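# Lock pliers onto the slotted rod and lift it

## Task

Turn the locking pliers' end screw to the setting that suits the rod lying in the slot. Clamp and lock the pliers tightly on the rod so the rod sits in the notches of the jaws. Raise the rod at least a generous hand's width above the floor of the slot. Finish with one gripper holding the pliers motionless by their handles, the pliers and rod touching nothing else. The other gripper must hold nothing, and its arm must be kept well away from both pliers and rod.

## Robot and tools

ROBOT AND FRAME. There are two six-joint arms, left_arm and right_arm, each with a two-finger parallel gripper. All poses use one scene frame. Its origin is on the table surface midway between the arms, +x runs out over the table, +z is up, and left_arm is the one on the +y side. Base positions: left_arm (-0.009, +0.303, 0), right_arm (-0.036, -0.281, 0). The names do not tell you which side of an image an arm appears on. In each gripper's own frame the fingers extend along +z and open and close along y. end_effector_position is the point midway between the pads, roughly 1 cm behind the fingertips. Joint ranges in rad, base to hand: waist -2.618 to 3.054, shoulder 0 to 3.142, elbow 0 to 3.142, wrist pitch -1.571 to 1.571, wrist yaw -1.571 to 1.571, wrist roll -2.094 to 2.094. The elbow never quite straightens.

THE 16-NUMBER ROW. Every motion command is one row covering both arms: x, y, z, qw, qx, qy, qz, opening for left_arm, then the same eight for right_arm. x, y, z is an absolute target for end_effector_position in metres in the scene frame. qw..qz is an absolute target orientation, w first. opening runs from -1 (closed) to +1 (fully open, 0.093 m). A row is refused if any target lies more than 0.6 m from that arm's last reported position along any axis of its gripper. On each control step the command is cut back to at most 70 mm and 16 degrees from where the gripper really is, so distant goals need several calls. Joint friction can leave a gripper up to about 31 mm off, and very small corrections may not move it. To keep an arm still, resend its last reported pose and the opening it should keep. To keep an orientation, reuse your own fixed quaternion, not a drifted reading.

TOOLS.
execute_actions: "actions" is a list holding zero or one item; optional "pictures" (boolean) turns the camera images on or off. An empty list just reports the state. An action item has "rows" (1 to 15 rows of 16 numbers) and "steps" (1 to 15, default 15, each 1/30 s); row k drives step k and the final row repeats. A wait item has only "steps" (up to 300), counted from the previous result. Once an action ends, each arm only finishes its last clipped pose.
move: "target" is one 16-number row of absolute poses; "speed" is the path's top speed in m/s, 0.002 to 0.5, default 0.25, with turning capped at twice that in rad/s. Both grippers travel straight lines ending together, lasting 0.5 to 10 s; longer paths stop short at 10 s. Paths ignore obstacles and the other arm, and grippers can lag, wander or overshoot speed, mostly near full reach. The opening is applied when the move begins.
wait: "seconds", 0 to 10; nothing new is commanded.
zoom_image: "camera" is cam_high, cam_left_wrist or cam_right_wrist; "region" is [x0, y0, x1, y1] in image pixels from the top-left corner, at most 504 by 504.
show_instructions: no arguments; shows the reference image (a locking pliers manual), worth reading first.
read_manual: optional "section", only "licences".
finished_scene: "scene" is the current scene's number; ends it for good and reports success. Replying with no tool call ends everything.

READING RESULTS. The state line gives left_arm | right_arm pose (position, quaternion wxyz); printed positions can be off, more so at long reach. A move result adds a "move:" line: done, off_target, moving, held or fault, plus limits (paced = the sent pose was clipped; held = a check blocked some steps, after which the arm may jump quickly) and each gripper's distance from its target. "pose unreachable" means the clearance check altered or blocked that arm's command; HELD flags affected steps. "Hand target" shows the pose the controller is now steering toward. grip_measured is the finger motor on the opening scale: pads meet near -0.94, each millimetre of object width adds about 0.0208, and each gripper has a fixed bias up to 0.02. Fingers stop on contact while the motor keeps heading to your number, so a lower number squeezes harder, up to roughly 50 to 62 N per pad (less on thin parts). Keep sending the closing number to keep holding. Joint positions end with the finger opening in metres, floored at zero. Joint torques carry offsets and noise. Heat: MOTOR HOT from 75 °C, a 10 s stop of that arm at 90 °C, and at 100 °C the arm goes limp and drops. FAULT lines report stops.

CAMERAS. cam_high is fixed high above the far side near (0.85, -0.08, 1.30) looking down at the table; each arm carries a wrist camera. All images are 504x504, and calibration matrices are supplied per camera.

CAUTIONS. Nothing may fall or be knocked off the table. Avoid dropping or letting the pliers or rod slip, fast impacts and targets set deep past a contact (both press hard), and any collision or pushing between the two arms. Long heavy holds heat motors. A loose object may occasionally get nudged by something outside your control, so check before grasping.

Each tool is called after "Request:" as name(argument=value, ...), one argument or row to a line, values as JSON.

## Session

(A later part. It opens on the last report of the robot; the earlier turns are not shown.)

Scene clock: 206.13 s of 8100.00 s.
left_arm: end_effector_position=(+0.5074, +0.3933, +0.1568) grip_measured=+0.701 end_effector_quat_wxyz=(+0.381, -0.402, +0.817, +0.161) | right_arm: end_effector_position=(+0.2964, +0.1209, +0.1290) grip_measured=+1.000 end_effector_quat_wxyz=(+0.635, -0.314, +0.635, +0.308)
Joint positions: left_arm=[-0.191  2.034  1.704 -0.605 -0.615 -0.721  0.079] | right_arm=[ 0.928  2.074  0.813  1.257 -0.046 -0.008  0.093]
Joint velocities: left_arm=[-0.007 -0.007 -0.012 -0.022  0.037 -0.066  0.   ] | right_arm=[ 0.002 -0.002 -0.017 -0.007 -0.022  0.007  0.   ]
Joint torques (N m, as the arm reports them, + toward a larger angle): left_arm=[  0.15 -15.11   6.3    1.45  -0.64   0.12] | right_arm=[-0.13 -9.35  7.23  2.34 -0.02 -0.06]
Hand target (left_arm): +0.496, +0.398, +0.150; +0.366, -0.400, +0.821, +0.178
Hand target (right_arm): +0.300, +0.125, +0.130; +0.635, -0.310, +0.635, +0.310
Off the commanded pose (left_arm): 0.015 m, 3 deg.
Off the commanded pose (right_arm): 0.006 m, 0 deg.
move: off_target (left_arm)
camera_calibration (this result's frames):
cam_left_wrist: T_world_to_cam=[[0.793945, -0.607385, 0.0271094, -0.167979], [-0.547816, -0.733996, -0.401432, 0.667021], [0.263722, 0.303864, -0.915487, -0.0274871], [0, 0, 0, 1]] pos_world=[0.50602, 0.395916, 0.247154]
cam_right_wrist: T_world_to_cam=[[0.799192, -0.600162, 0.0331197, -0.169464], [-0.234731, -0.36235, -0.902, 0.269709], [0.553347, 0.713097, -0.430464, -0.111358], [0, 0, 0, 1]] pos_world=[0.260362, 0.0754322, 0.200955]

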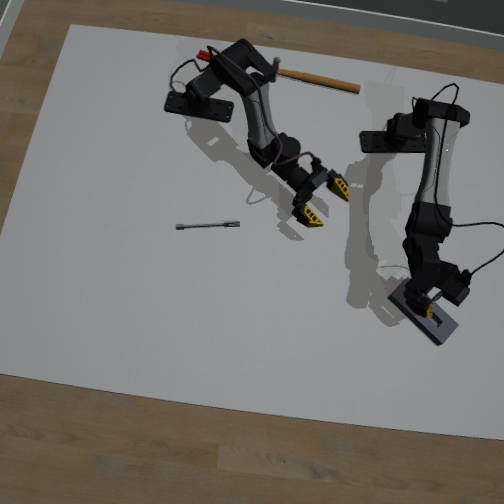

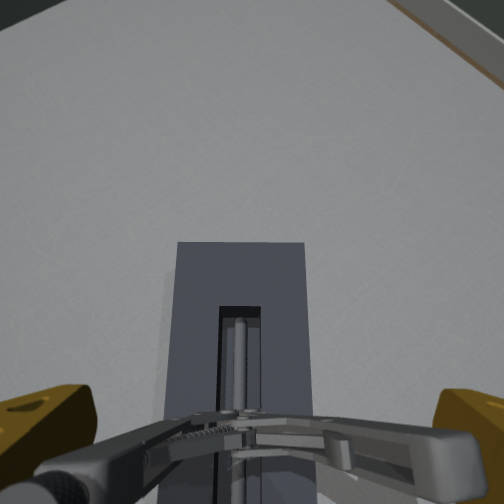

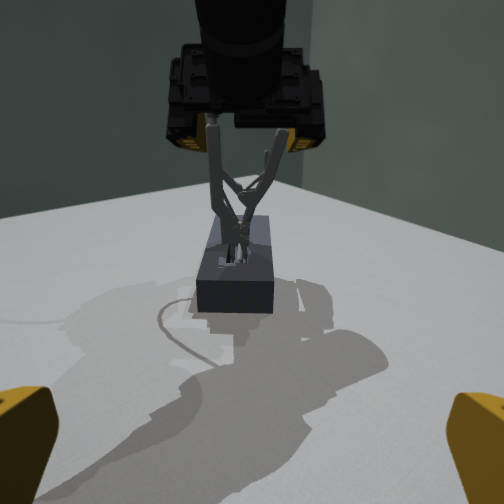

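Request:
move(
  target=[0.497,0.402,0.15,0.366,-0.400,0.821,0.178,0.3,0.30,0.125,0.13,0.635,-0.310,0.635,0.310,1],
  speed=0.015,
)

Request:
zoom_image(
  camera="cam_right_wrist",
  region=[160,90,320,290],
)

Scene clock: 212.13 s of 8100.00 s.
left_arm: end_effector_position=(+0.5074, +0.3942, +0.1570) grip_measured=+0.415 end_effector_quat_wxyz=(+0.382, -0.403, +0.816, +0.162) | right_arm: end_effector_position=(+0.2964, +0.1209, +0.1290) grip_measured=+1.000 end_effector_quat_wxyz=(+0.635, -0.314, +0.635, +0.308)
Joint positions: left_arm=[-0.189  2.034  1.704 -0.604 -0.617 -0.72   0.065] | right_arm=[ 0.928  2.074  0.813  1.257 -0.046 -0.008  0.093]
Joint velocities: left_arm=[ 0.002 -0.002 -0.012 -0.022 -0.022 -0.007  0.   ] | right_arm=[ 0.012 -0.002  0.007 -0.037  0.037  0.007  0.   ]
Joint torques (N m, as the arm reports them, + toward a larger angle): left_arm=[  0.57 -14.59   7.     1.49  -0.56   0.18] | right_arm=[-0.17 -9.38  7.21  2.32 -0.03 -0.05]
Hand target (left_arm): +0.497, +0.402, +0.150; +0.366, -0.400, +0.821, +0.178
Hand target (right_arm): +0.300, +0.125, +0.130; +0.635, -0.310, +0.635, +0.310
Off the commanded pose (left_arm): 0.015 m, 3 deg.
Off the commanded pose (right_arm): 0.006 m, 0 deg.
move: off_target (left_arm)
camera_calibration (this result's frames):
cam_left_wrist: T_world_to_cam=[[0.79496, -0.606065, 0.026905, -0.16841], [-0.546274, -0.734414, -0.402767, 0.667396], [0.263862, 0.305486, -0.914907, -0.02836], [0, 0, 0, 1]] pos_world=[0.505943, 0.396741, 0.247389]
cam_right_wrist: T_world_to_cam=[[0.799192, -0.600162, 0.0331197, -0.169464], [-0.234731, -0.36235, -0.902, 0.269709], [0.553347, 0.713097, -0.430464, -0.111358], [0, 0, 0, 1]] pos_world=[0.260362, 0.0754322, 0.200955]

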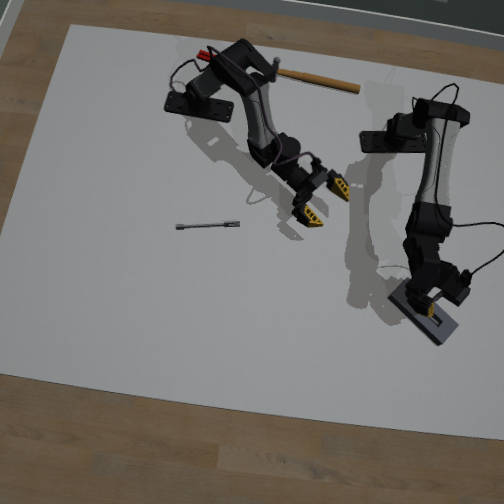

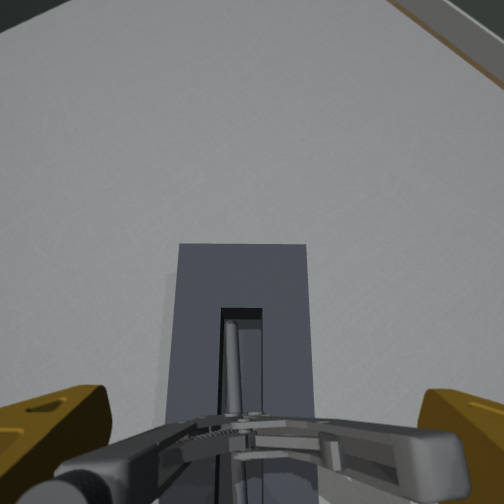

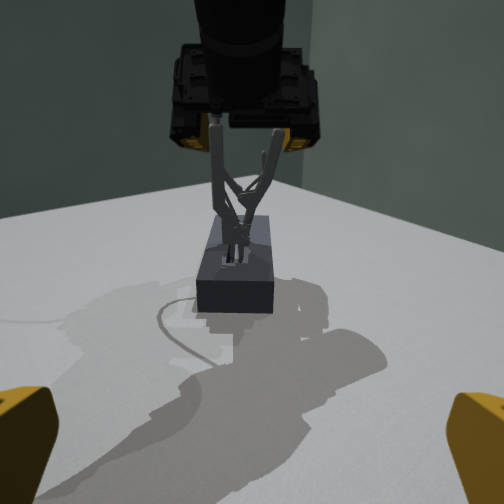

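Region (160, 90, 320, 290) of cam_right_wrist's 504x504 image, scaled by 2.520, with more detail than that image has; it fills the left 403 columns of this view, and the rest is white.

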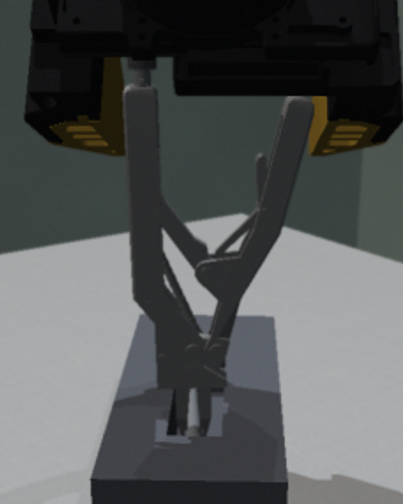

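Request:
move(
  target=[0.507,0.394,0.157,0.366,-0.400,0.821,0.178,1,0.30,0.125,0.13,0.635,-0.310,0.635,0.310,1],
  speed=0.02,
)

Request:
move(
  target=[0.47,0.35,0.205,0.366,-0.400,0.821,0.178,1,0.30,0.125,0.13,0.635,-0.310,0.635,0.310,1],
  speed=0.06,
)

Request:
move(
  target=[0.455,0.372,0.16,0.607,-0.323,0.663,0.296,-0.2,0.24,0.05,0.13,0.635,-0.310,0.635,0.310,1],
  speed=0.1,
)

Scene clock: 240.27 s of 8100.00 s.
left_arm: end_effector_position=(+0.5054, +0.3953, +0.1598) grip_measured=+1.000 end_effector_quat_wxyz=(+0.372, -0.401, +0.820, +0.171) | right_arm: end_effector_position=(+0.2964, +0.1209, +0.1290) grip_measured=+1.000 end_effector_quat_wxyz=(+0.635, -0.314, +0.635, +0.308)
Joint positions: left_arm=[-0.189  2.045  1.742 -0.658 -0.624 -0.721  0.093] | right_arm=[ 0.928  2.074  0.813  1.257 -0.046 -0.008  0.093]
Joint velocities: left_arm=[-0.012 -0.007  0.007 -0.081 -0.081 -0.007  0.   ] | right_arm=[-0.002  0.022  0.012  0.007 -0.022  0.022  0.   ]
Joint torques (N m, as the arm reports them, + toward a larger angle): left_arm=[ -0.6  -12.05  11.7    1.41  -0.58  -0.04] | right_arm=[-0.18 -9.37  7.27  2.34 -0.03 -0.05]
Hand target (left_arm): +0.507, +0.394, +0.157; +0.366, -0.400, +0.821, +0.178
Hand target (right_arm): +0.300, +0.125, +0.130; +0.635, -0.310, +0.635, +0.310
Off the commanded pose (left_arm): 0.003 m, 1 deg.
Off the commanded pose (right_arm): 0.006 m, 0 deg.
move: done
camera_calibration (this result's frames):
cam_left_wrist: T_world_to_cam=[[0.798187, -0.602407, 0.00172775, -0.165271], [-0.553471, -0.734474, -0.392706, 0.670218], [0.237838, 0.312497, -0.919662, -0.0145297], [0, 0, 0, 1]] pos_world=[0.506319, 0.397237, 0.250122]
cam_right_wrist: T_world_to_cam=[[0.799192, -0.600162, 0.0331197, -0.169464], [-0.234731, -0.36235, -0.902, 0.269709], [0.553347, 0.713097, -0.430464, -0.111358], [0, 0, 0, 1]] pos_world=[0.260362, 0.0754322, 0.200955]

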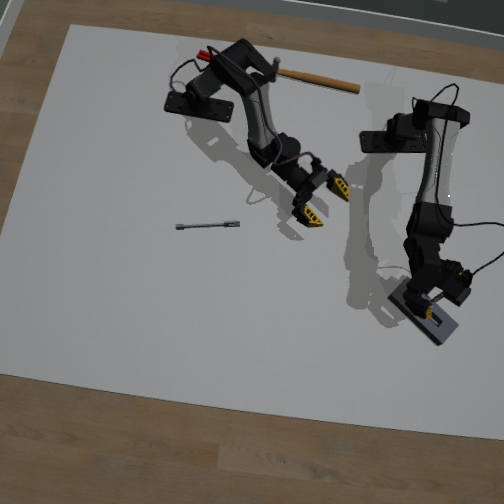

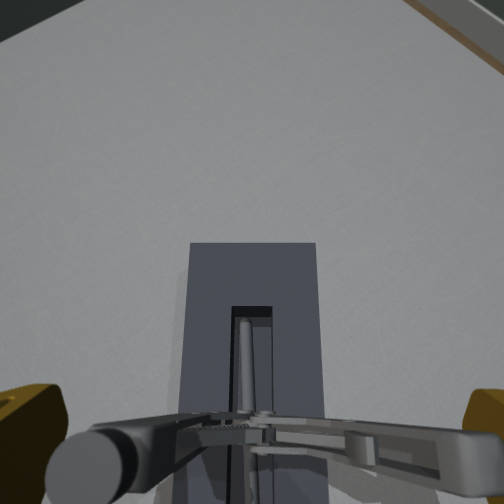

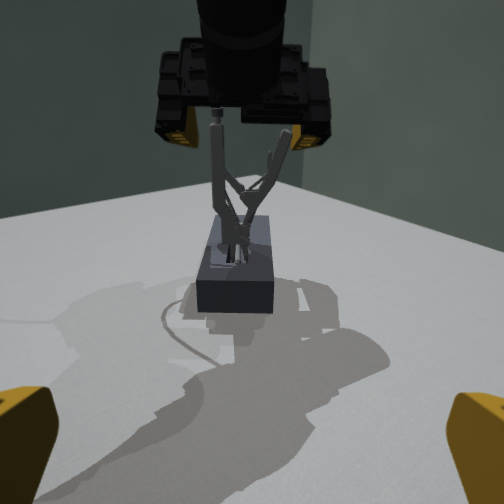

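Scene clock: 242.00 s of 8100.00 s.
left_arm: end_effector_position=(+0.4691, +0.3516, +0.1921) grip_measured=+1.000 end_effector_quat_wxyz=(+0.355, -0.397, +0.827, +0.181) | right_arm: end_effector_position=(+0.2964, +0.1209, +0.1290) grip_measured=+1.000 end_effector_quat_wxyz=(+0.635, -0.314, +0.635, +0.308)
Joint positions: left_arm=[-0.299  1.957  1.772 -0.892 -0.683 -0.839  0.093] | right_arm=[ 0.928  2.074  0.813  1.257 -0.046 -0.008  0.093]
Joint velocities: left_arm=[-0.007  0.002  0.012 -0.022 -0.037 -0.022  0.   ] | right_arm=[ 0.007  0.017  0.007 -0.007 -0.007 -0.022  0.   ]
Joint torques (N m, as the arm reports them, + toward a larger angle): left_arm=[ -0.8  -13.66  11.61   1.26  -0.6   -0.07] | right_arm=[-0.13 -9.33  7.22  2.33 -0.02 -0.07]
Hand target (left_arm): +0.470, +0.349, +0.204; +0.365, -0.401, +0.822, +0.176
Hand target (right_arm): +0.300, +0.125, +0.130; +0.635, -0.310, +0.635, +0.310
Off the commanded pose (left_arm): 0.013 m, 2 deg.
Off the commanded pose (right_arm): 0.006 m, 0 deg.
move: off_target (left_arm)
camera_calibration (this result's frames):
cam_left_wrist: T_world_to_cam=[[0.798008, -0.601661, -0.034452, -0.155904], [-0.569127, -0.733591, -0.371401, 0.633693], [0.198184, 0.315989, -0.927833, 0.0564446], [0, 0, 0, 1]] pos_world=[0.473879, 0.353234, 0.282354]
cam_right_wrist: T_world_to_cam=[[0.799192, -0.600162, 0.0331197, -0.169464], [-0.234731, -0.36235, -0.902, 0.269709], [0.553347, 0.713097, -0.430464, -0.111358], [0, 0, 0, 1]] pos_world=[0.260362, 0.0754322, 0.200955]

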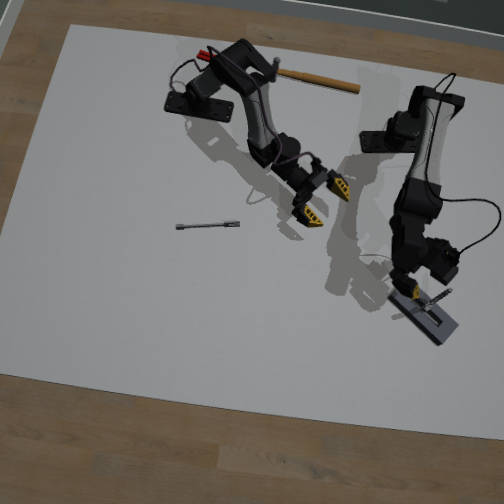

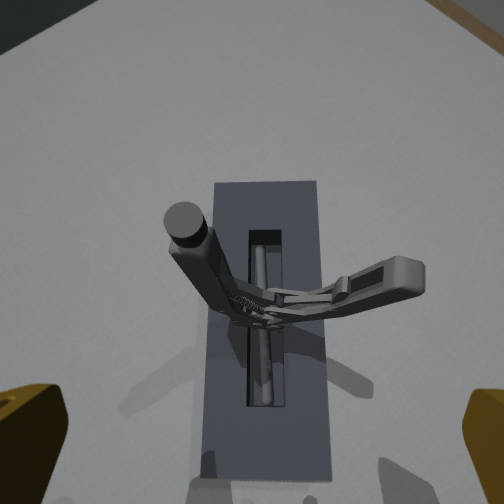

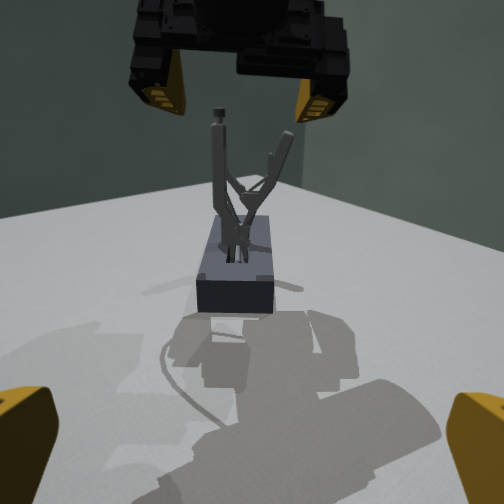

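Scene clock: 246.00 s of 8100.00 s.
left_arm: end_effector_position=(+0.4575, +0.3741, +0.1771) grip_measured=-0.198 end_effector_quat_wxyz=(+0.617, -0.336, +0.651, +0.289) | right_arm: end_effector_position=(+0.2420, +0.0535, +0.1203) grip_measured=+1.000 end_effector_quat_wxyz=(+0.626, -0.317, +0.645, +0.303)
Joint positions: left_arm=[-0.346  1.893  0.949  0.79  -1.078 -0.175  0.036] | right_arm=[ 0.921  1.892  0.443  1.416 -0.049 -0.008  0.093]
Joint velocities: left_arm=[-0.012 -0.002  0.012  0.022  0.007 -0.007 -0.001] | right_arm=[-0.007 -0.012  0.002  0.007 -0.095  0.007  0.   ]
Joint torques (N m, as the arm reports them, + toward a larger angle): left_arm=[-0.67 -9.35  5.19  2.2  -0.25  0.17] | right_arm=[-0.87 -9.87  3.38  2.73 -0.13 -0.05]
Hand target (left_arm): +0.453, +0.372, +0.161; +0.605, -0.324, +0.663, +0.299
Hand target (right_arm): +0.241, +0.049, +0.131; +0.635, -0.310, +0.635, +0.310
Off the commanded pose (left_arm): 0.017 m, 2 deg.
Off the commanded pose (right_arm): 0.010 m, 2 deg.
move: off_target (left_arm)
camera_calibration (this result's frames):
cam_left_wrist: T_world_to_cam=[[0.809123, -0.586336, 0.0391021, -0.157468], [-0.260362, -0.417352, -0.870649, 0.466861], [0.526812, 0.694281, -0.490349, -0.331683], [0, 0, 0, 1]] pos_world=[0.423699, 0.332798, 0.249989]
cam_right_wrist: T_world_to_cam=[[0.797967, -0.601893, 0.0312201, -0.165494], [-0.252807, -0.381286, -0.889219, 0.22855], [0.547118, 0.701674, -0.456416, -0.0316896], [0, 0, 0, 1]] pos_world=[0.207176, 0.00976904, 0.193934]

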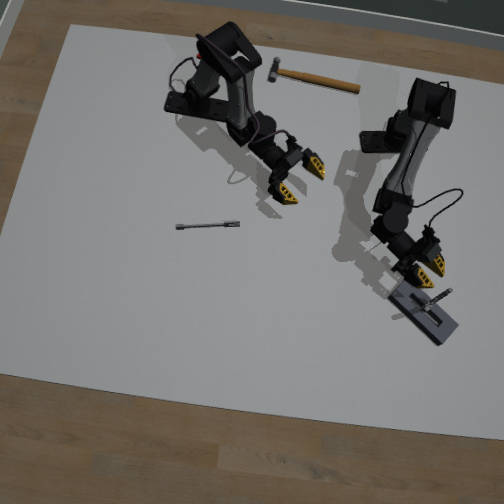

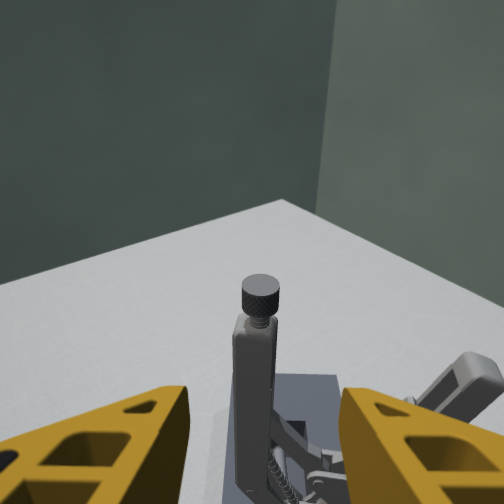

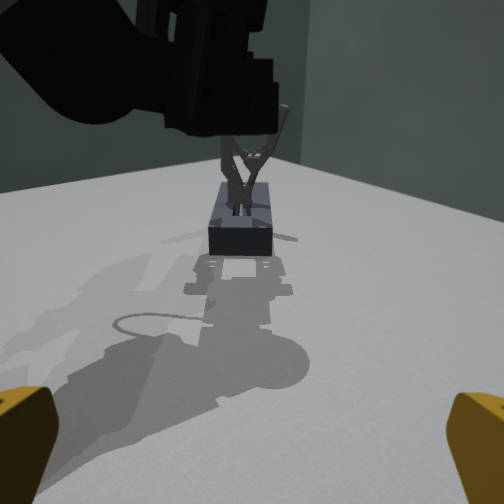

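Request:
move(
  target=[0.455,0.372,0.13,0.758,-0.235,0.483,0.369,-0.2,0.22,-0.05,0.13,0.635,-0.310,0.635,0.310,1],
  speed=0.08,
)

Scene clock: 253.40 s of 8100.00 s.
left_arm: end_effector_position=(+0.4595, +0.3715, +0.1453) grip_measured=-0.199 end_effector_quat_wxyz=(+0.682, -0.293, +0.590, +0.317) | right_arm: end_effector_position=(+0.2244, -0.0467, +0.1228) grip_measured=+1.000 end_effector_quat_wxyz=(+0.625, -0.312, +0.646, +0.307)
Joint positions: left_arm=[-0.346  2.21   0.896  1.581 -1.05   0.206  0.036] | right_arm=[ 0.641  1.698  0.124  1.543 -0.326 -0.003  0.093]
Joint velocities: left_arm=[-0.002 -0.007 -0.017  0.081 -0.037  0.007 -0.001] | right_arm=[ 0.002 -0.007 -0.027  0.022 -0.007 -0.037  0.   ]
Joint torques (N m, as the arm reports them, + toward a larger angle): left_arm=[ -0.26 -10.22   2.72   2.03   0.11  -0.05] | right_arm=[-0.88 -7.02  2.61  2.66 -0.08 -0.09]
Hand target (left_arm): +0.455, +0.372, +0.130; +0.673, -0.285, +0.603, +0.321
Hand target (right_arm): +0.221, -0.050, +0.131; +0.634, -0.309, +0.637, +0.312
Off the commanded pose (left_arm): 0.016 m, 18 deg; orientation clipped at the last step of the last action.
Off the commanded pose (right_arm): 0.009 m, 2 deg.
joint sent to its limit (left arm) — the command would take joint 4 (wrist pitch) past its upper limit, so that joint was sent only as far as its limit.
joint sent to its limit (right arm) — the command would take joint 4 (wrist pitch) past its upper limit, so that joint was sent only as far as its limit.
move: off_target (left_arm); limits=paced
camera_calibration (this result's frames):
cam_left_wrist: T_world_to_cam=[[0.794509, -0.606366, 0.0328026, -0.144325], [-0.159184, -0.260096, -0.952371, 0.345546], [0.586017, 0.751446, -0.303172, -0.422081], [0, 0, 0, 1]] pos_world=[0.41702, 0.319532, 0.205859]
cam_right_wrist: T_world_to_cam=[[0.795945, -0.605084, 0.0185809, -0.209977], [-0.261782, -0.371707, -0.890676, 0.190735], [0.545841, 0.704065, -0.454258, 0.0494948], [0, 0, 0, 1]] pos_world=[0.190045, -0.0910041, 0.196268]

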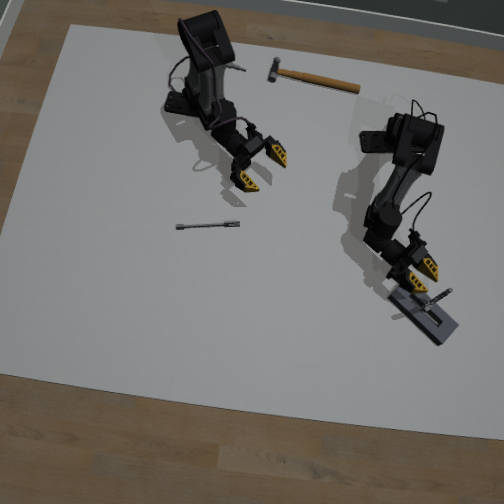

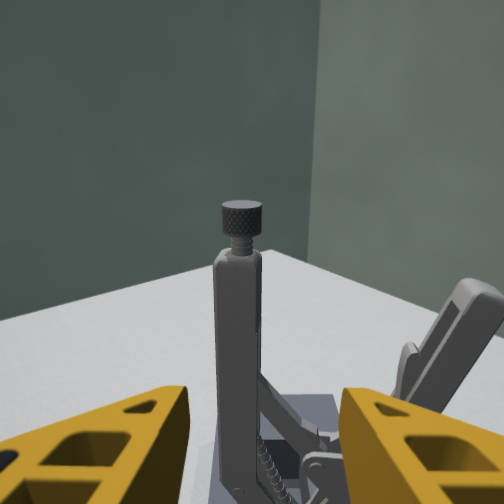

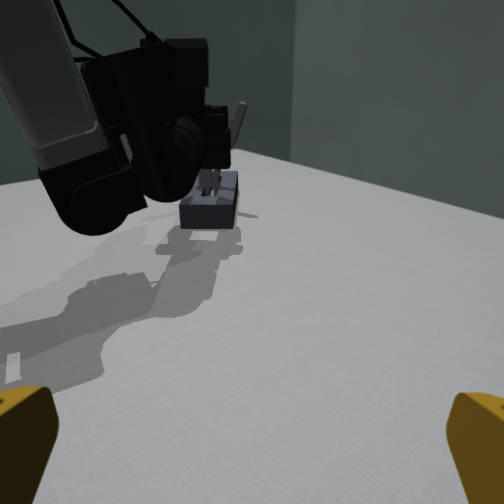

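Request:
move(
  target=[0.46,0.39,0.148,0.636,-0.310,0.636,0.310,-0.2,0.22,-0.08,0.16,0.635,-0.310,0.635,0.310,1],
  speed=0.05,
)

Scene clock: 263.20 s of 8100.00 s.
left_arm: end_effector_position=(+0.4625, +0.3860, +0.1467) grip_measured=-0.199 end_effector_quat_wxyz=(+0.637, -0.306, +0.636, +0.310) | right_arm: end_effector_position=(+0.2239, -0.0769, +0.1608) grip_measured=+1.000 end_effector_quat_wxyz=(+0.638, -0.311, +0.633, +0.309)
Joint positions: left_arm=[-0.311  2.06   0.896  1.173 -1.036  0.012  0.036] | right_arm=[ 0.492  1.339  0.108  1.237 -0.477 -0.002  0.093]
Joint velocities: left_arm=[-0.002  0.002 -0.012  0.037 -0.007 -0.051  0.001] | right_arm=[ 0.002 -0.007 -0.002 -0.037 -0.095  0.066  0.   ]
Joint torques (N m, as the arm reports them, + toward a larger angle): left_arm=[  0.42 -13.07   6.09   1.99  -0.04  -0.06] | right_arm=[-0.87 -5.35  4.65  2.21 -0.18 -0.09]
Hand target (left_arm): +0.461, +0.390, +0.148; +0.636, -0.309, +0.636, +0.310
Hand target (right_arm): +0.221, -0.080, +0.160; +0.636, -0.309, +0.635, +0.311
Off the commanded pose (left_arm): 0.005 m, 0 deg.
Off the commanded pose (right_arm): 0.005 m, 0 deg.
move: done
camera_calibration (this result's frames):
cam_left_wrist: T_world_to_cam=[[0.801001, -0.598662, -0.0012954, -0.138945], [-0.2529, -0.336414, -0.90712, 0.417358], [0.542623, 0.726932, -0.42087, -0.387601], [0, 0, 0, 1]] pos_world=[0.427166, 0.338983, 0.215285]
cam_right_wrist: T_world_to_cam=[[0.796568, -0.603766, 0.0307674, -0.230612], [-0.233285, -0.353934, -0.905709, 0.210615], [0.557726, 0.714281, -0.422782, 0.0813929], [0, 0, 0, 1]] pos_world=[0.187436, -0.122829, 0.232262]

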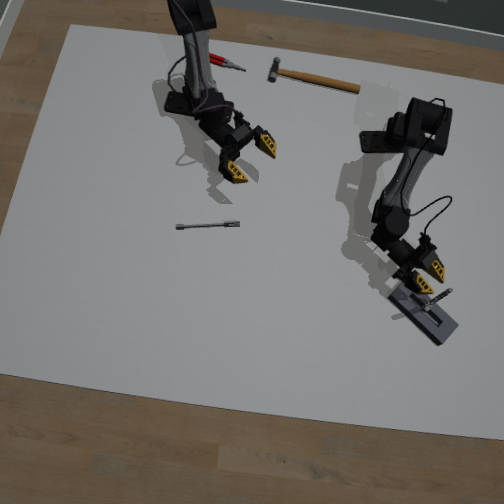

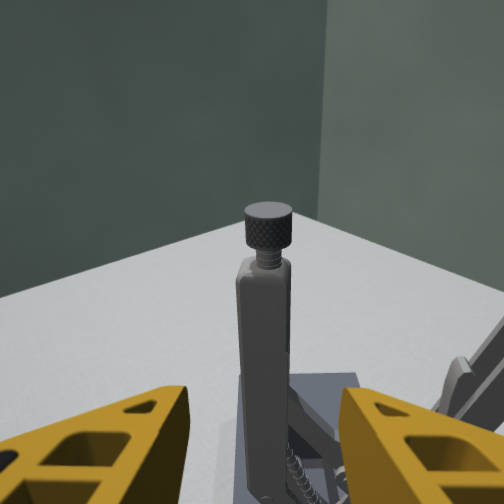

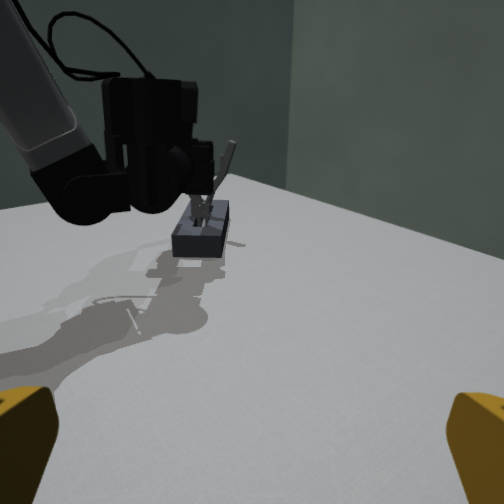

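Request:
move(
  target=[0.487,0.42,0.148,0.636,-0.310,0.636,0.310,-0.2,0.22,-0.08,0.16,0.635,-0.310,0.635,0.310,1],
  speed=0.03,
)

Scene clock: 267.20 s of 8100.00 s.
left_arm: end_effector_position=(+0.4806, +0.4175, +0.1517) grip_measured=-0.199 end_effector_quat_wxyz=(+0.638, -0.308, +0.634, +0.311) | right_arm: end_effector_position=(+0.2237, -0.0768, +0.1582) grip_measured=+1.000 end_effector_quat_wxyz=(+0.634, -0.311, +0.637, +0.310)
Joint positions: left_arm=[-0.224  2.087  0.972  1.128 -0.954  0.011  0.036] | right_arm=[ 0.492  1.339  0.108  1.225 -0.479 -0.002  0.093]
Joint velocities: left_arm=[ 0.012  0.007 -0.017 -0.081  0.007 -0.051 -0.001] | right_arm=[-0.012  0.002  0.007  0.022  0.007 -0.007  0.   ]
Joint torques (N m, as the arm reports them, + toward a larger angle): left_arm=[  0.33 -10.38   9.66   2.07  -0.06  -0.01] | right_arm=[-0.9  -6.16  4.5   2.22 -0.14 -0.11]
Hand target (left_arm): +0.486, +0.421, +0.149; +0.636, -0.309, +0.635, +0.311
Hand target (right_arm): +0.220, -0.080, +0.160; +0.635, -0.310, +0.635, +0.310
Off the commanded pose (left_arm): 0.008 m, 0 deg.
Off the commanded pose (right_arm): 0.005 m, 0 deg.
move: done
camera_calibration (this result's frames):
cam_left_wrist: T_world_to_cam=[[0.803729, -0.594991, 0.00231797, -0.137963], [-0.247369, -0.33769, -0.908171, 0.435057], [0.541136, 0.72935, -0.418594, -0.418862], [0, 0, 0, 1]] pos_world=[0.445166, 0.370325, 0.220093]
cam_right_wrist: T_world_to_cam=[[0.79778, -0.602415, 0.0253533, -0.229588], [-0.24214, -0.358609, -0.901536, 0.209268], [0.552191, 0.713089, -0.43196, 0.0829096], [0, 0, 0, 1]] pos_world=[0.188051, -0.122383, 0.230297]

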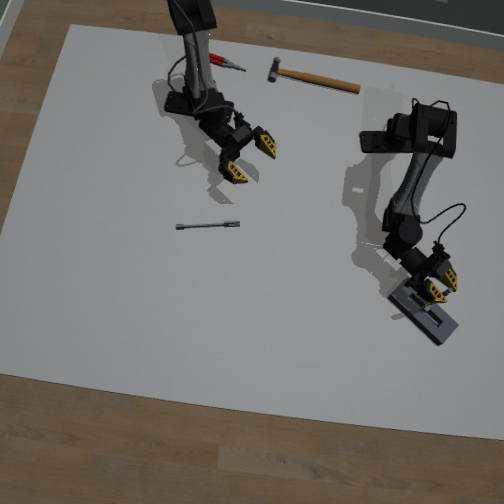

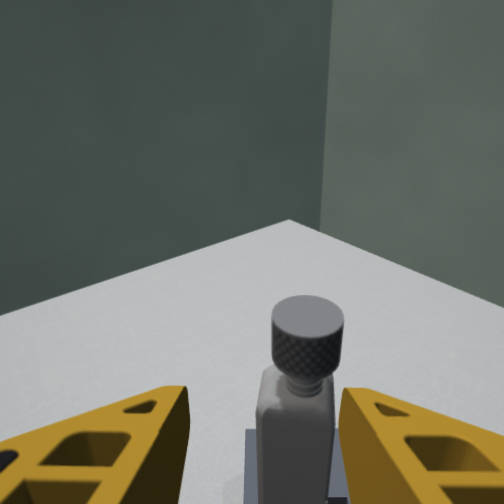

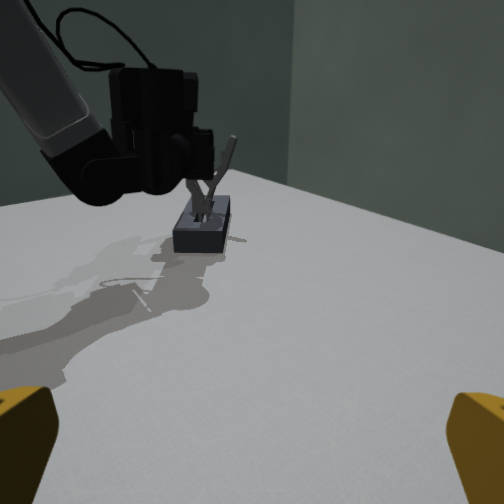

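Request:
move(
  target=[0.493,0.411,0.138,0.636,-0.310,0.636,0.310,-0.2,0.22,-0.08,0.16,0.635,-0.310,0.635,0.310,1],
  speed=0.02,
)

Scene clock: 271.83 s of 8100.00 s.
left_arm: end_effector_position=(+0.4874, +0.4153, +0.1388) grip_measured=-0.199 end_effector_quat_wxyz=(+0.632, -0.307, +0.638, +0.314) | right_arm: end_effector_position=(+0.2236, -0.0767, +0.1581) grip_measured=+1.000 end_effector_quat_wxyz=(+0.634, -0.311, +0.637, +0.310)
Joint positions: left_arm=[-0.23   2.135  1.002  1.127 -0.963  0.007  0.036] | right_arm=[ 0.492  1.339  0.108  1.225 -0.479 -0.002  0.093]
Joint velocities: left_arm=[-0.002 -0.002 -0.007 -0.037 -0.037 -0.007 -0.   ] | right_arm=[-0.017  0.017 -0.007 -0.007 -0.007 -0.051  0.   ]
Joint torques (N m, as the arm reports them, + toward a larger angle): left_arm=[ -1.   -10.93   9.49   2.21  -0.12  -0.05] | right_arm=[-0.92 -6.08  4.5   2.23 -0.13 -0.1 ]
Hand target (left_arm): +0.493, +0.411, +0.138; +0.636, -0.310, +0.636, +0.309
Hand target (right_arm): +0.220, -0.080, +0.160; +0.636, -0.310, +0.635, +0.310
Off the commanded pose (left_arm): 0.007 m, 1 deg.
Off the commanded pose (right_arm): 0.005 m, 0 deg.
move: done
camera_calibration (this result's frames):
cam_left_wrist: T_world_to_cam=[[0.8057, -0.592237, -0.0101383, -0.145069], [-0.261014, -0.339624, -0.903619, 0.431141], [0.531713, 0.730692, -0.428218, -0.420879], [0, 0, 0, 1]] pos_world=[0.453202, 0.368044, 0.207888]
cam_right_wrist: T_world_to_cam=[[0.798019, -0.602107, 0.0251705, -0.229522], [-0.242317, -0.358843, -0.901396, 0.209193], [0.551769, 0.713231, -0.432264, 0.0830265], [0, 0, 0, 1]] pos_world=[0.188042, -0.122346, 0.230232]

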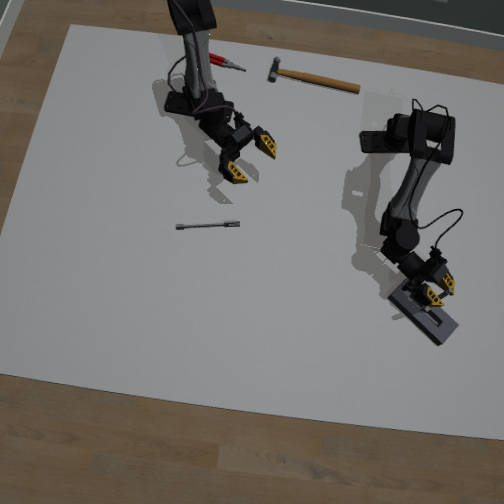

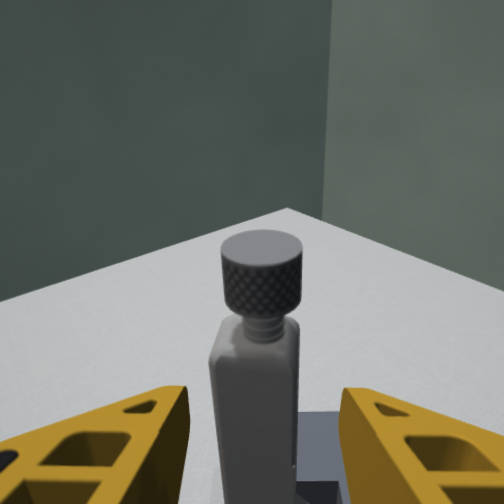

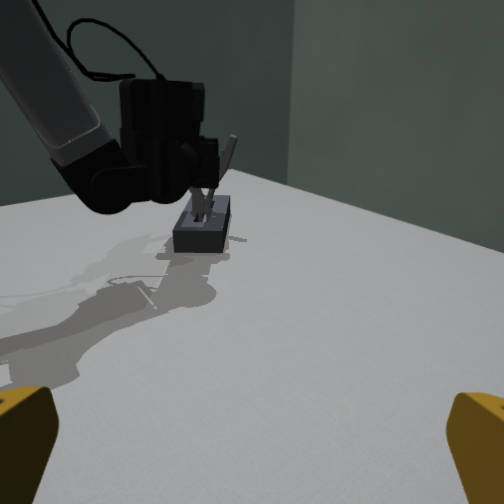

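Request:
move(
  target=[0.490,0.414,0.142,0.636,-0.310,0.636,0.310,-0.82,0.22,-0.08,0.16,0.635,-0.310,0.635,0.310,1],
  speed=0.02,
)

Request:
move(
  target=[0.488,0.415,0.21,0.636,-0.310,0.636,0.310,-0.82,0.22,-0.08,0.16,0.635,-0.310,0.635,0.310,1],
  speed=0.03,
)

Scene clock: 276.13 s of 8100.00 s.
left_arm: end_effector_position=(+0.4905, +0.4100, +0.1416) grip_measured=-0.788 end_effector_quat_wxyz=(+0.643, -0.307, +0.635, +0.299) | right_arm: end_effector_position=(+0.2236, -0.0767, +0.1581) grip_measured=+1.000 end_effector_quat_wxyz=(+0.634, -0.311, +0.637, +0.310)
Joint positions: left_arm=[-0.237  2.135  1.002  1.143 -0.945 -0.007  0.007] | right_arm=[ 0.492  1.339  0.108  1.225 -0.479 -0.002  0.093]
Joint velocities: left_arm=[-0.002 -0.012 -0.022  0.007  0.007 -0.051 -0.   ] | right_arm=[-0.002  0.002  0.002 -0.007  0.022 -0.007  0.   ]
Joint torques (N m, as the arm reports them, + toward a larger angle): left_arm=[  0.03 -12.72   8.17   1.96  -0.27   0.14] | right_arm=[-0.91 -6.12  4.54  2.24 -0.12 -0.12]
Hand target (left_arm): +0.490, +0.414, +0.142; +0.636, -0.310, +0.636, +0.310
Hand target (right_arm): +0.220, -0.080, +0.160; +0.636, -0.310, +0.635, +0.310
Off the commanded pose (left_arm): 0.004 m, 2 deg.
Off the commanded pose (right_arm): 0.005 m, 0 deg.
move: done
camera_calibration (this result's frames):
cam_left_wrist: T_world_to_cam=[[0.790665, -0.612005, 0.0172752, -0.139084], [-0.244995, -0.342122, -0.907155, 0.426303], [0.561094, 0.713023, -0.420442, -0.425748], [0, 0, 0, 1]] pos_world=[0.453296, 0.364295, 0.210123]
cam_right_wrist: T_world_to_cam=[[0.798019, -0.602107, 0.0251705, -0.229522], [-0.242317, -0.358843, -0.901396, 0.209193], [0.551769, 0.713231, -0.432264, 0.0830265], [0, 0, 0, 1]] pos_world=[0.188042, -0.122346, 0.230232]

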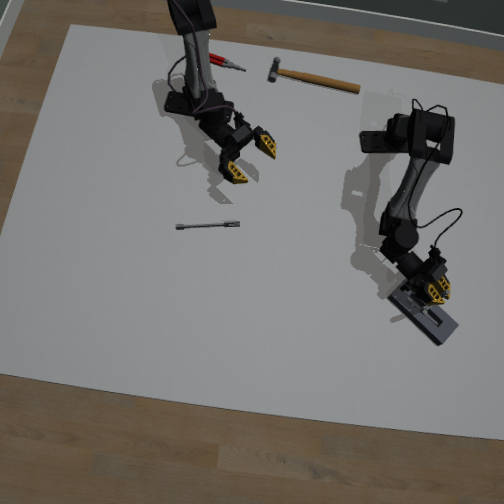

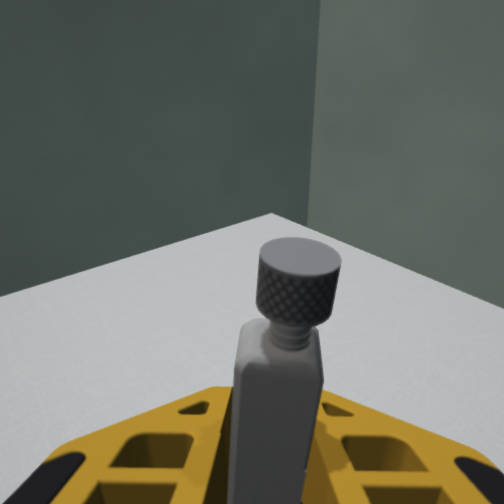

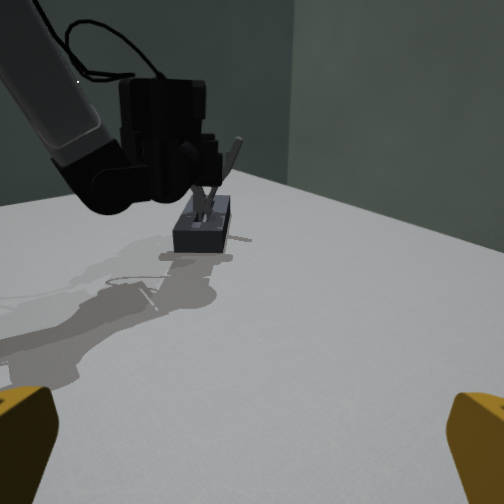

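Scene clock: 278.70 s of 8100.00 s.
left_arm: end_effector_position=(+0.4846, +0.4112, +0.1859) grip_measured=-0.788 end_effector_quat_wxyz=(+0.618, -0.296, +0.657, +0.315) | right_arm: end_effector_position=(+0.2236, -0.0767, +0.1581) grip_measured=+1.000 end_effector_quat_wxyz=(+0.634, -0.311, +0.637, +0.310)
Joint positions: left_arm=[-0.237  1.96   1.031  0.861 -0.953 -0.006  0.007] | right_arm=[ 0.492  1.339  0.108  1.225 -0.479 -0.002  0.093]
Joint velocities: left_arm=[-0.002 -0.002 -0.012 -0.066 -0.11  -0.022  0.   ] | right_arm=[-0.012  0.002 -0.007  0.007 -0.081 -0.051  0.   ]
Joint torques (N m, as the arm reports them, + toward a larger angle): left_arm=[  0.23 -14.04  11.38   2.47  -0.23   0.13] | right_arm=[-0.92 -6.12  4.47  2.23 -0.11 -0.09]
Hand target (left_arm): +0.486, +0.415, +0.210; +0.636, -0.310, +0.636, +0.310
Hand target (right_arm): +0.220, -0.080, +0.160; +0.636, -0.310, +0.635, +0.310
Off the commanded pose (left_arm): 0.025 m, 4 deg.
Off the commanded pose (right_arm): 0.005 m, 0 deg.
move: off_target (left_arm)
camera_calibration (this result's frames):
cam_left_wrist: T_world_to_cam=[[0.794159, -0.605887, -0.0470313, -0.126691], [-0.311701, -0.339676, -0.887391, 0.493138], [0.521683, 0.719389, -0.458613, -0.381135], [0, 0, 0, 1]] pos_world=[0.453156, 0.364932, 0.256854]
cam_right_wrist: T_world_to_cam=[[0.798019, -0.602107, 0.0251705, -0.229522], [-0.242317, -0.358843, -0.901396, 0.209193], [0.551769, 0.713231, -0.432264, 0.0830265], [0, 0, 0, 1]] pos_world=[0.188042, -0.122346, 0.230232]

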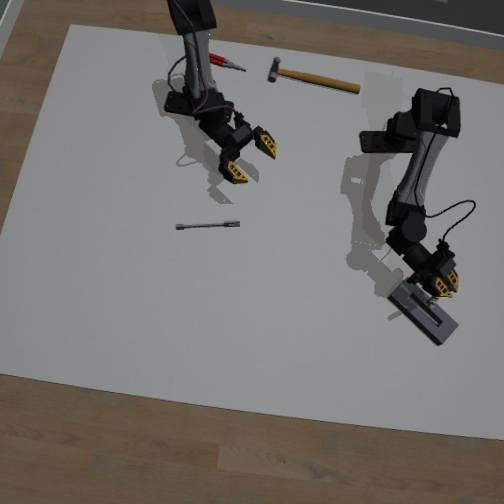

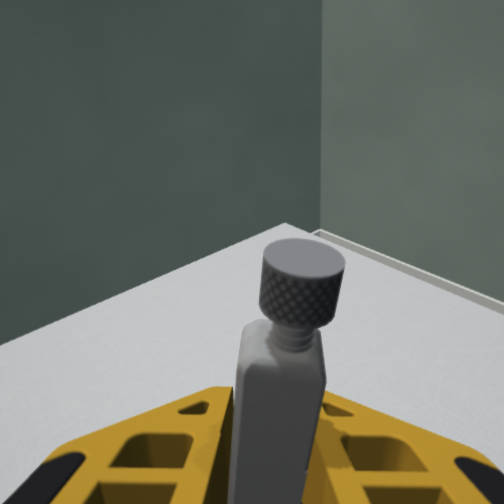

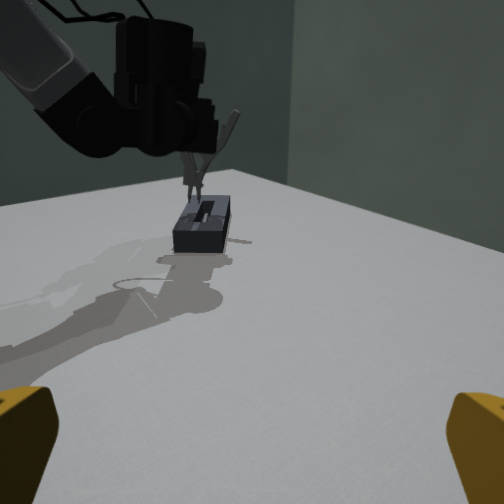

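Request:
move(
  target=[0.36,0.22,0.24,0.377,0.160,0.910,-0.066,-0.82,0.22,-0.08,0.16,0.635,-0.310,0.635,0.310,1],
  speed=0.25,
)

Request:
move(
  target=[0.27,0.13,0.07,0,0.793,0.609,0,-0.82,0.22,-0.08,0.16,0.635,-0.310,0.635,0.310,1],
  speed=0.2,
)

Scene clock: 285.70 s of 8100.00 s.
left_arm: end_effector_position=(+0.3569, +0.2243, +0.2282) grip_measured=-0.788 end_effector_quat_wxyz=(+0.369, +0.154, +0.915, -0.063) | right_arm: end_effector_position=(+0.2236, -0.0767, +0.1581) grip_measured=+1.000 end_effector_quat_wxyz=(+0.634, -0.311, +0.637, +0.310)
Joint positions: left_arm=[-0.333  1.332  1.224 -0.704  0.125  0.128  0.007] | right_arm=[ 0.492  1.339  0.108  1.225 -0.479 -0.002  0.093]
Joint velocities: left_arm=[ 0.017 -0.007 -0.007  0.007  0.066  0.007 -0.   ] | right_arm=[0.017 0.007 0.002 0.007 0.007 0.066 0.   ]
Joint torques (N m, as the arm reports them, + toward a larger angle): left_arm=[-0.95 -5.34 12.94  2.16  0.07  0.16] | right_arm=[-0.92 -6.11  4.54  2.23 -0.12 -0.11]
Hand target (left_arm): +0.363, +0.218, +0.240; +0.383, +0.163, +0.907, -0.068
Hand target (right_arm): +0.220, -0.080, +0.160; +0.636, -0.310, +0.635, +0.310
Off the commanded pose (left_arm): 0.013 m, 1 deg.
Off the commanded pose (right_arm): 0.005 m, 0 deg.
move: off_target (left_arm)
camera_calibration (this result's frames):
cam_left_wrist: T_world_to_cam=[[-0.308989, -0.950937, -0.0156377, 0.327433], [-0.898881, 0.297367, -0.321848, 0.364999], [0.310707, -0.0853909, -0.946662, 0.206535], [0, 0, 0, 1]] pos_world=[0.365092, 0.220465, 0.318113]
cam_right_wrist: T_world_to_cam=[[0.798019, -0.602107, 0.0251705, -0.229522], [-0.242317, -0.358843, -0.901396, 0.209193], [0.551769, 0.713231, -0.432264, 0.0830265], [0, 0, 0, 1]] pos_world=[0.188042, -0.122346, 0.230232]

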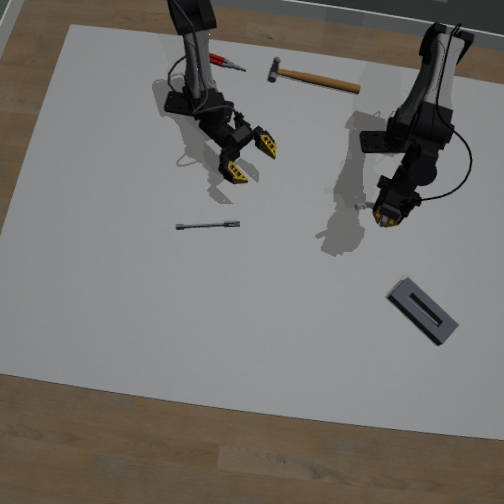

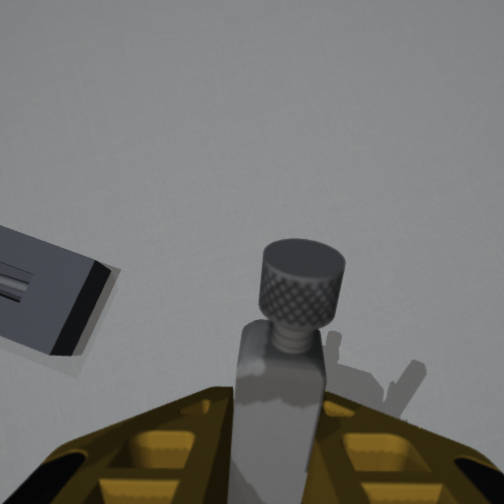

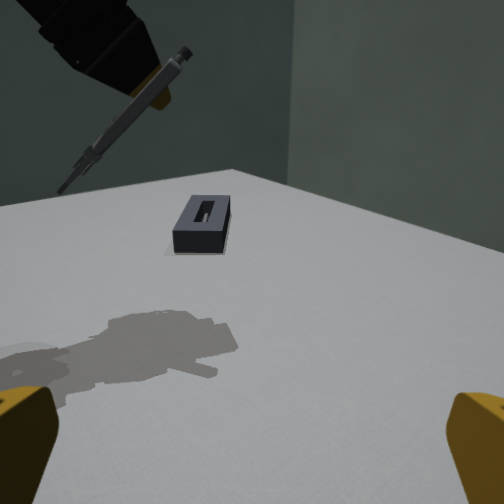

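Scene clock: 290.23 s of 8100.00 s.
left_arm: end_effector_position=(+0.2706, +0.1283, +0.0614) grip_measured=-0.789 end_effector_quat_wxyz=(+0.008, +0.788, +0.615, -0.014) | right_arm: end_effector_position=(+0.2236, -0.0767, +0.1581) grip_measured=+1.000 end_effector_quat_wxyz=(+0.634, -0.311, +0.637, +0.310)
Joint positions: left_arm=[-0.72   1.819  1.316 -1.062  0.032  1.273  0.007] | right_arm=[ 0.492  1.339  0.108  1.225 -0.479 -0.002  0.093]
Joint velocities: left_arm=[-0.012  0.002 -0.012  0.037  0.022  0.007 -0.001] | right_arm=[-0.017 -0.002  0.002 -0.022 -0.037 -0.037  0.   ]
Joint torques (N m, as the arm reports them, + toward a larger angle): left_arm=[-0.8  -9.12 10.73  0.11 -0.07  0.13] | right_arm=[-0.96 -6.16  4.5   2.23 -0.13 -0.11]
Hand target (left_arm): +0.274, +0.126, +0.065; +0.007, +0.794, +0.608, -0.010
Hand target (right_arm): +0.220, -0.080, +0.160; +0.636, -0.310, +0.635, +0.310
Off the commanded pose (left_arm): 0.009 m, 2 deg.
Off the commanded pose (right_arm): 0.005 m, 0 deg.
move: done
camera_calibration (this result's frames):
cam_left_wrist: T_world_to_cam=[[-0.970474, 0.240145, -0.0225916, 0.233459], [0.211903, 0.893571, 0.395763, -0.158891], [0.115228, 0.37929, -0.918075, 0.0587713], [0, 0, 0, 1]] pos_world=[0.253463, 0.0636247, 0.122114]
cam_right_wrist: T_world_to_cam=[[0.798019, -0.602107, 0.0251705, -0.229522], [-0.242317, -0.358843, -0.901396, 0.209193], [0.551769, 0.713231, -0.432264, 0.0830265], [0, 0, 0, 1]] pos_world=[0.188042, -0.122346, 0.230232]

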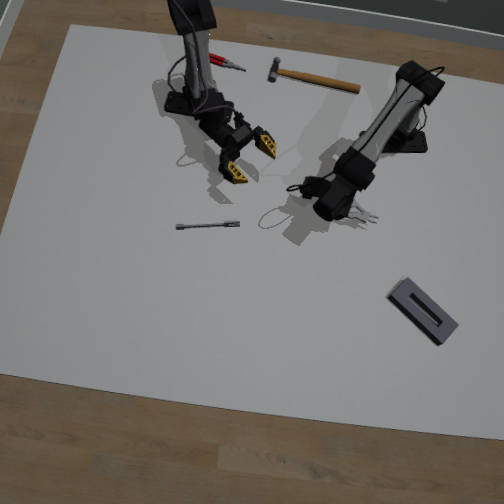

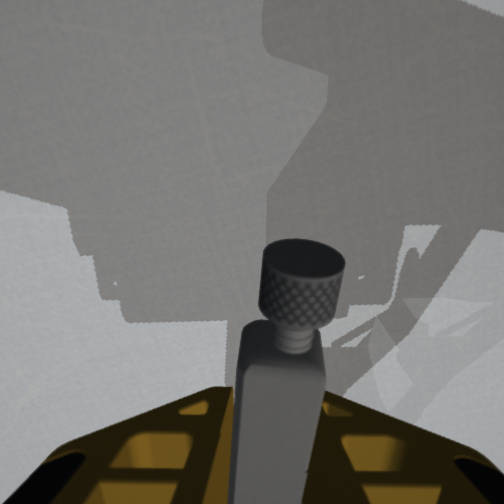

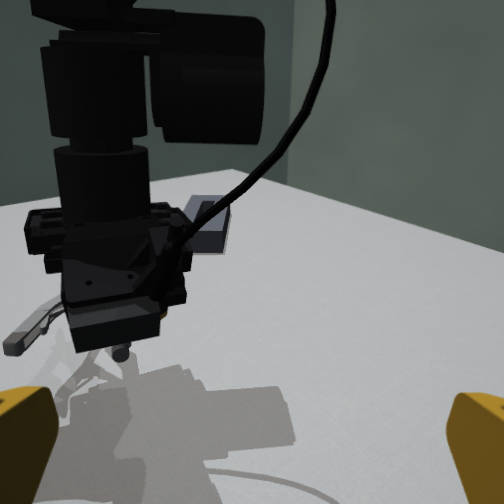

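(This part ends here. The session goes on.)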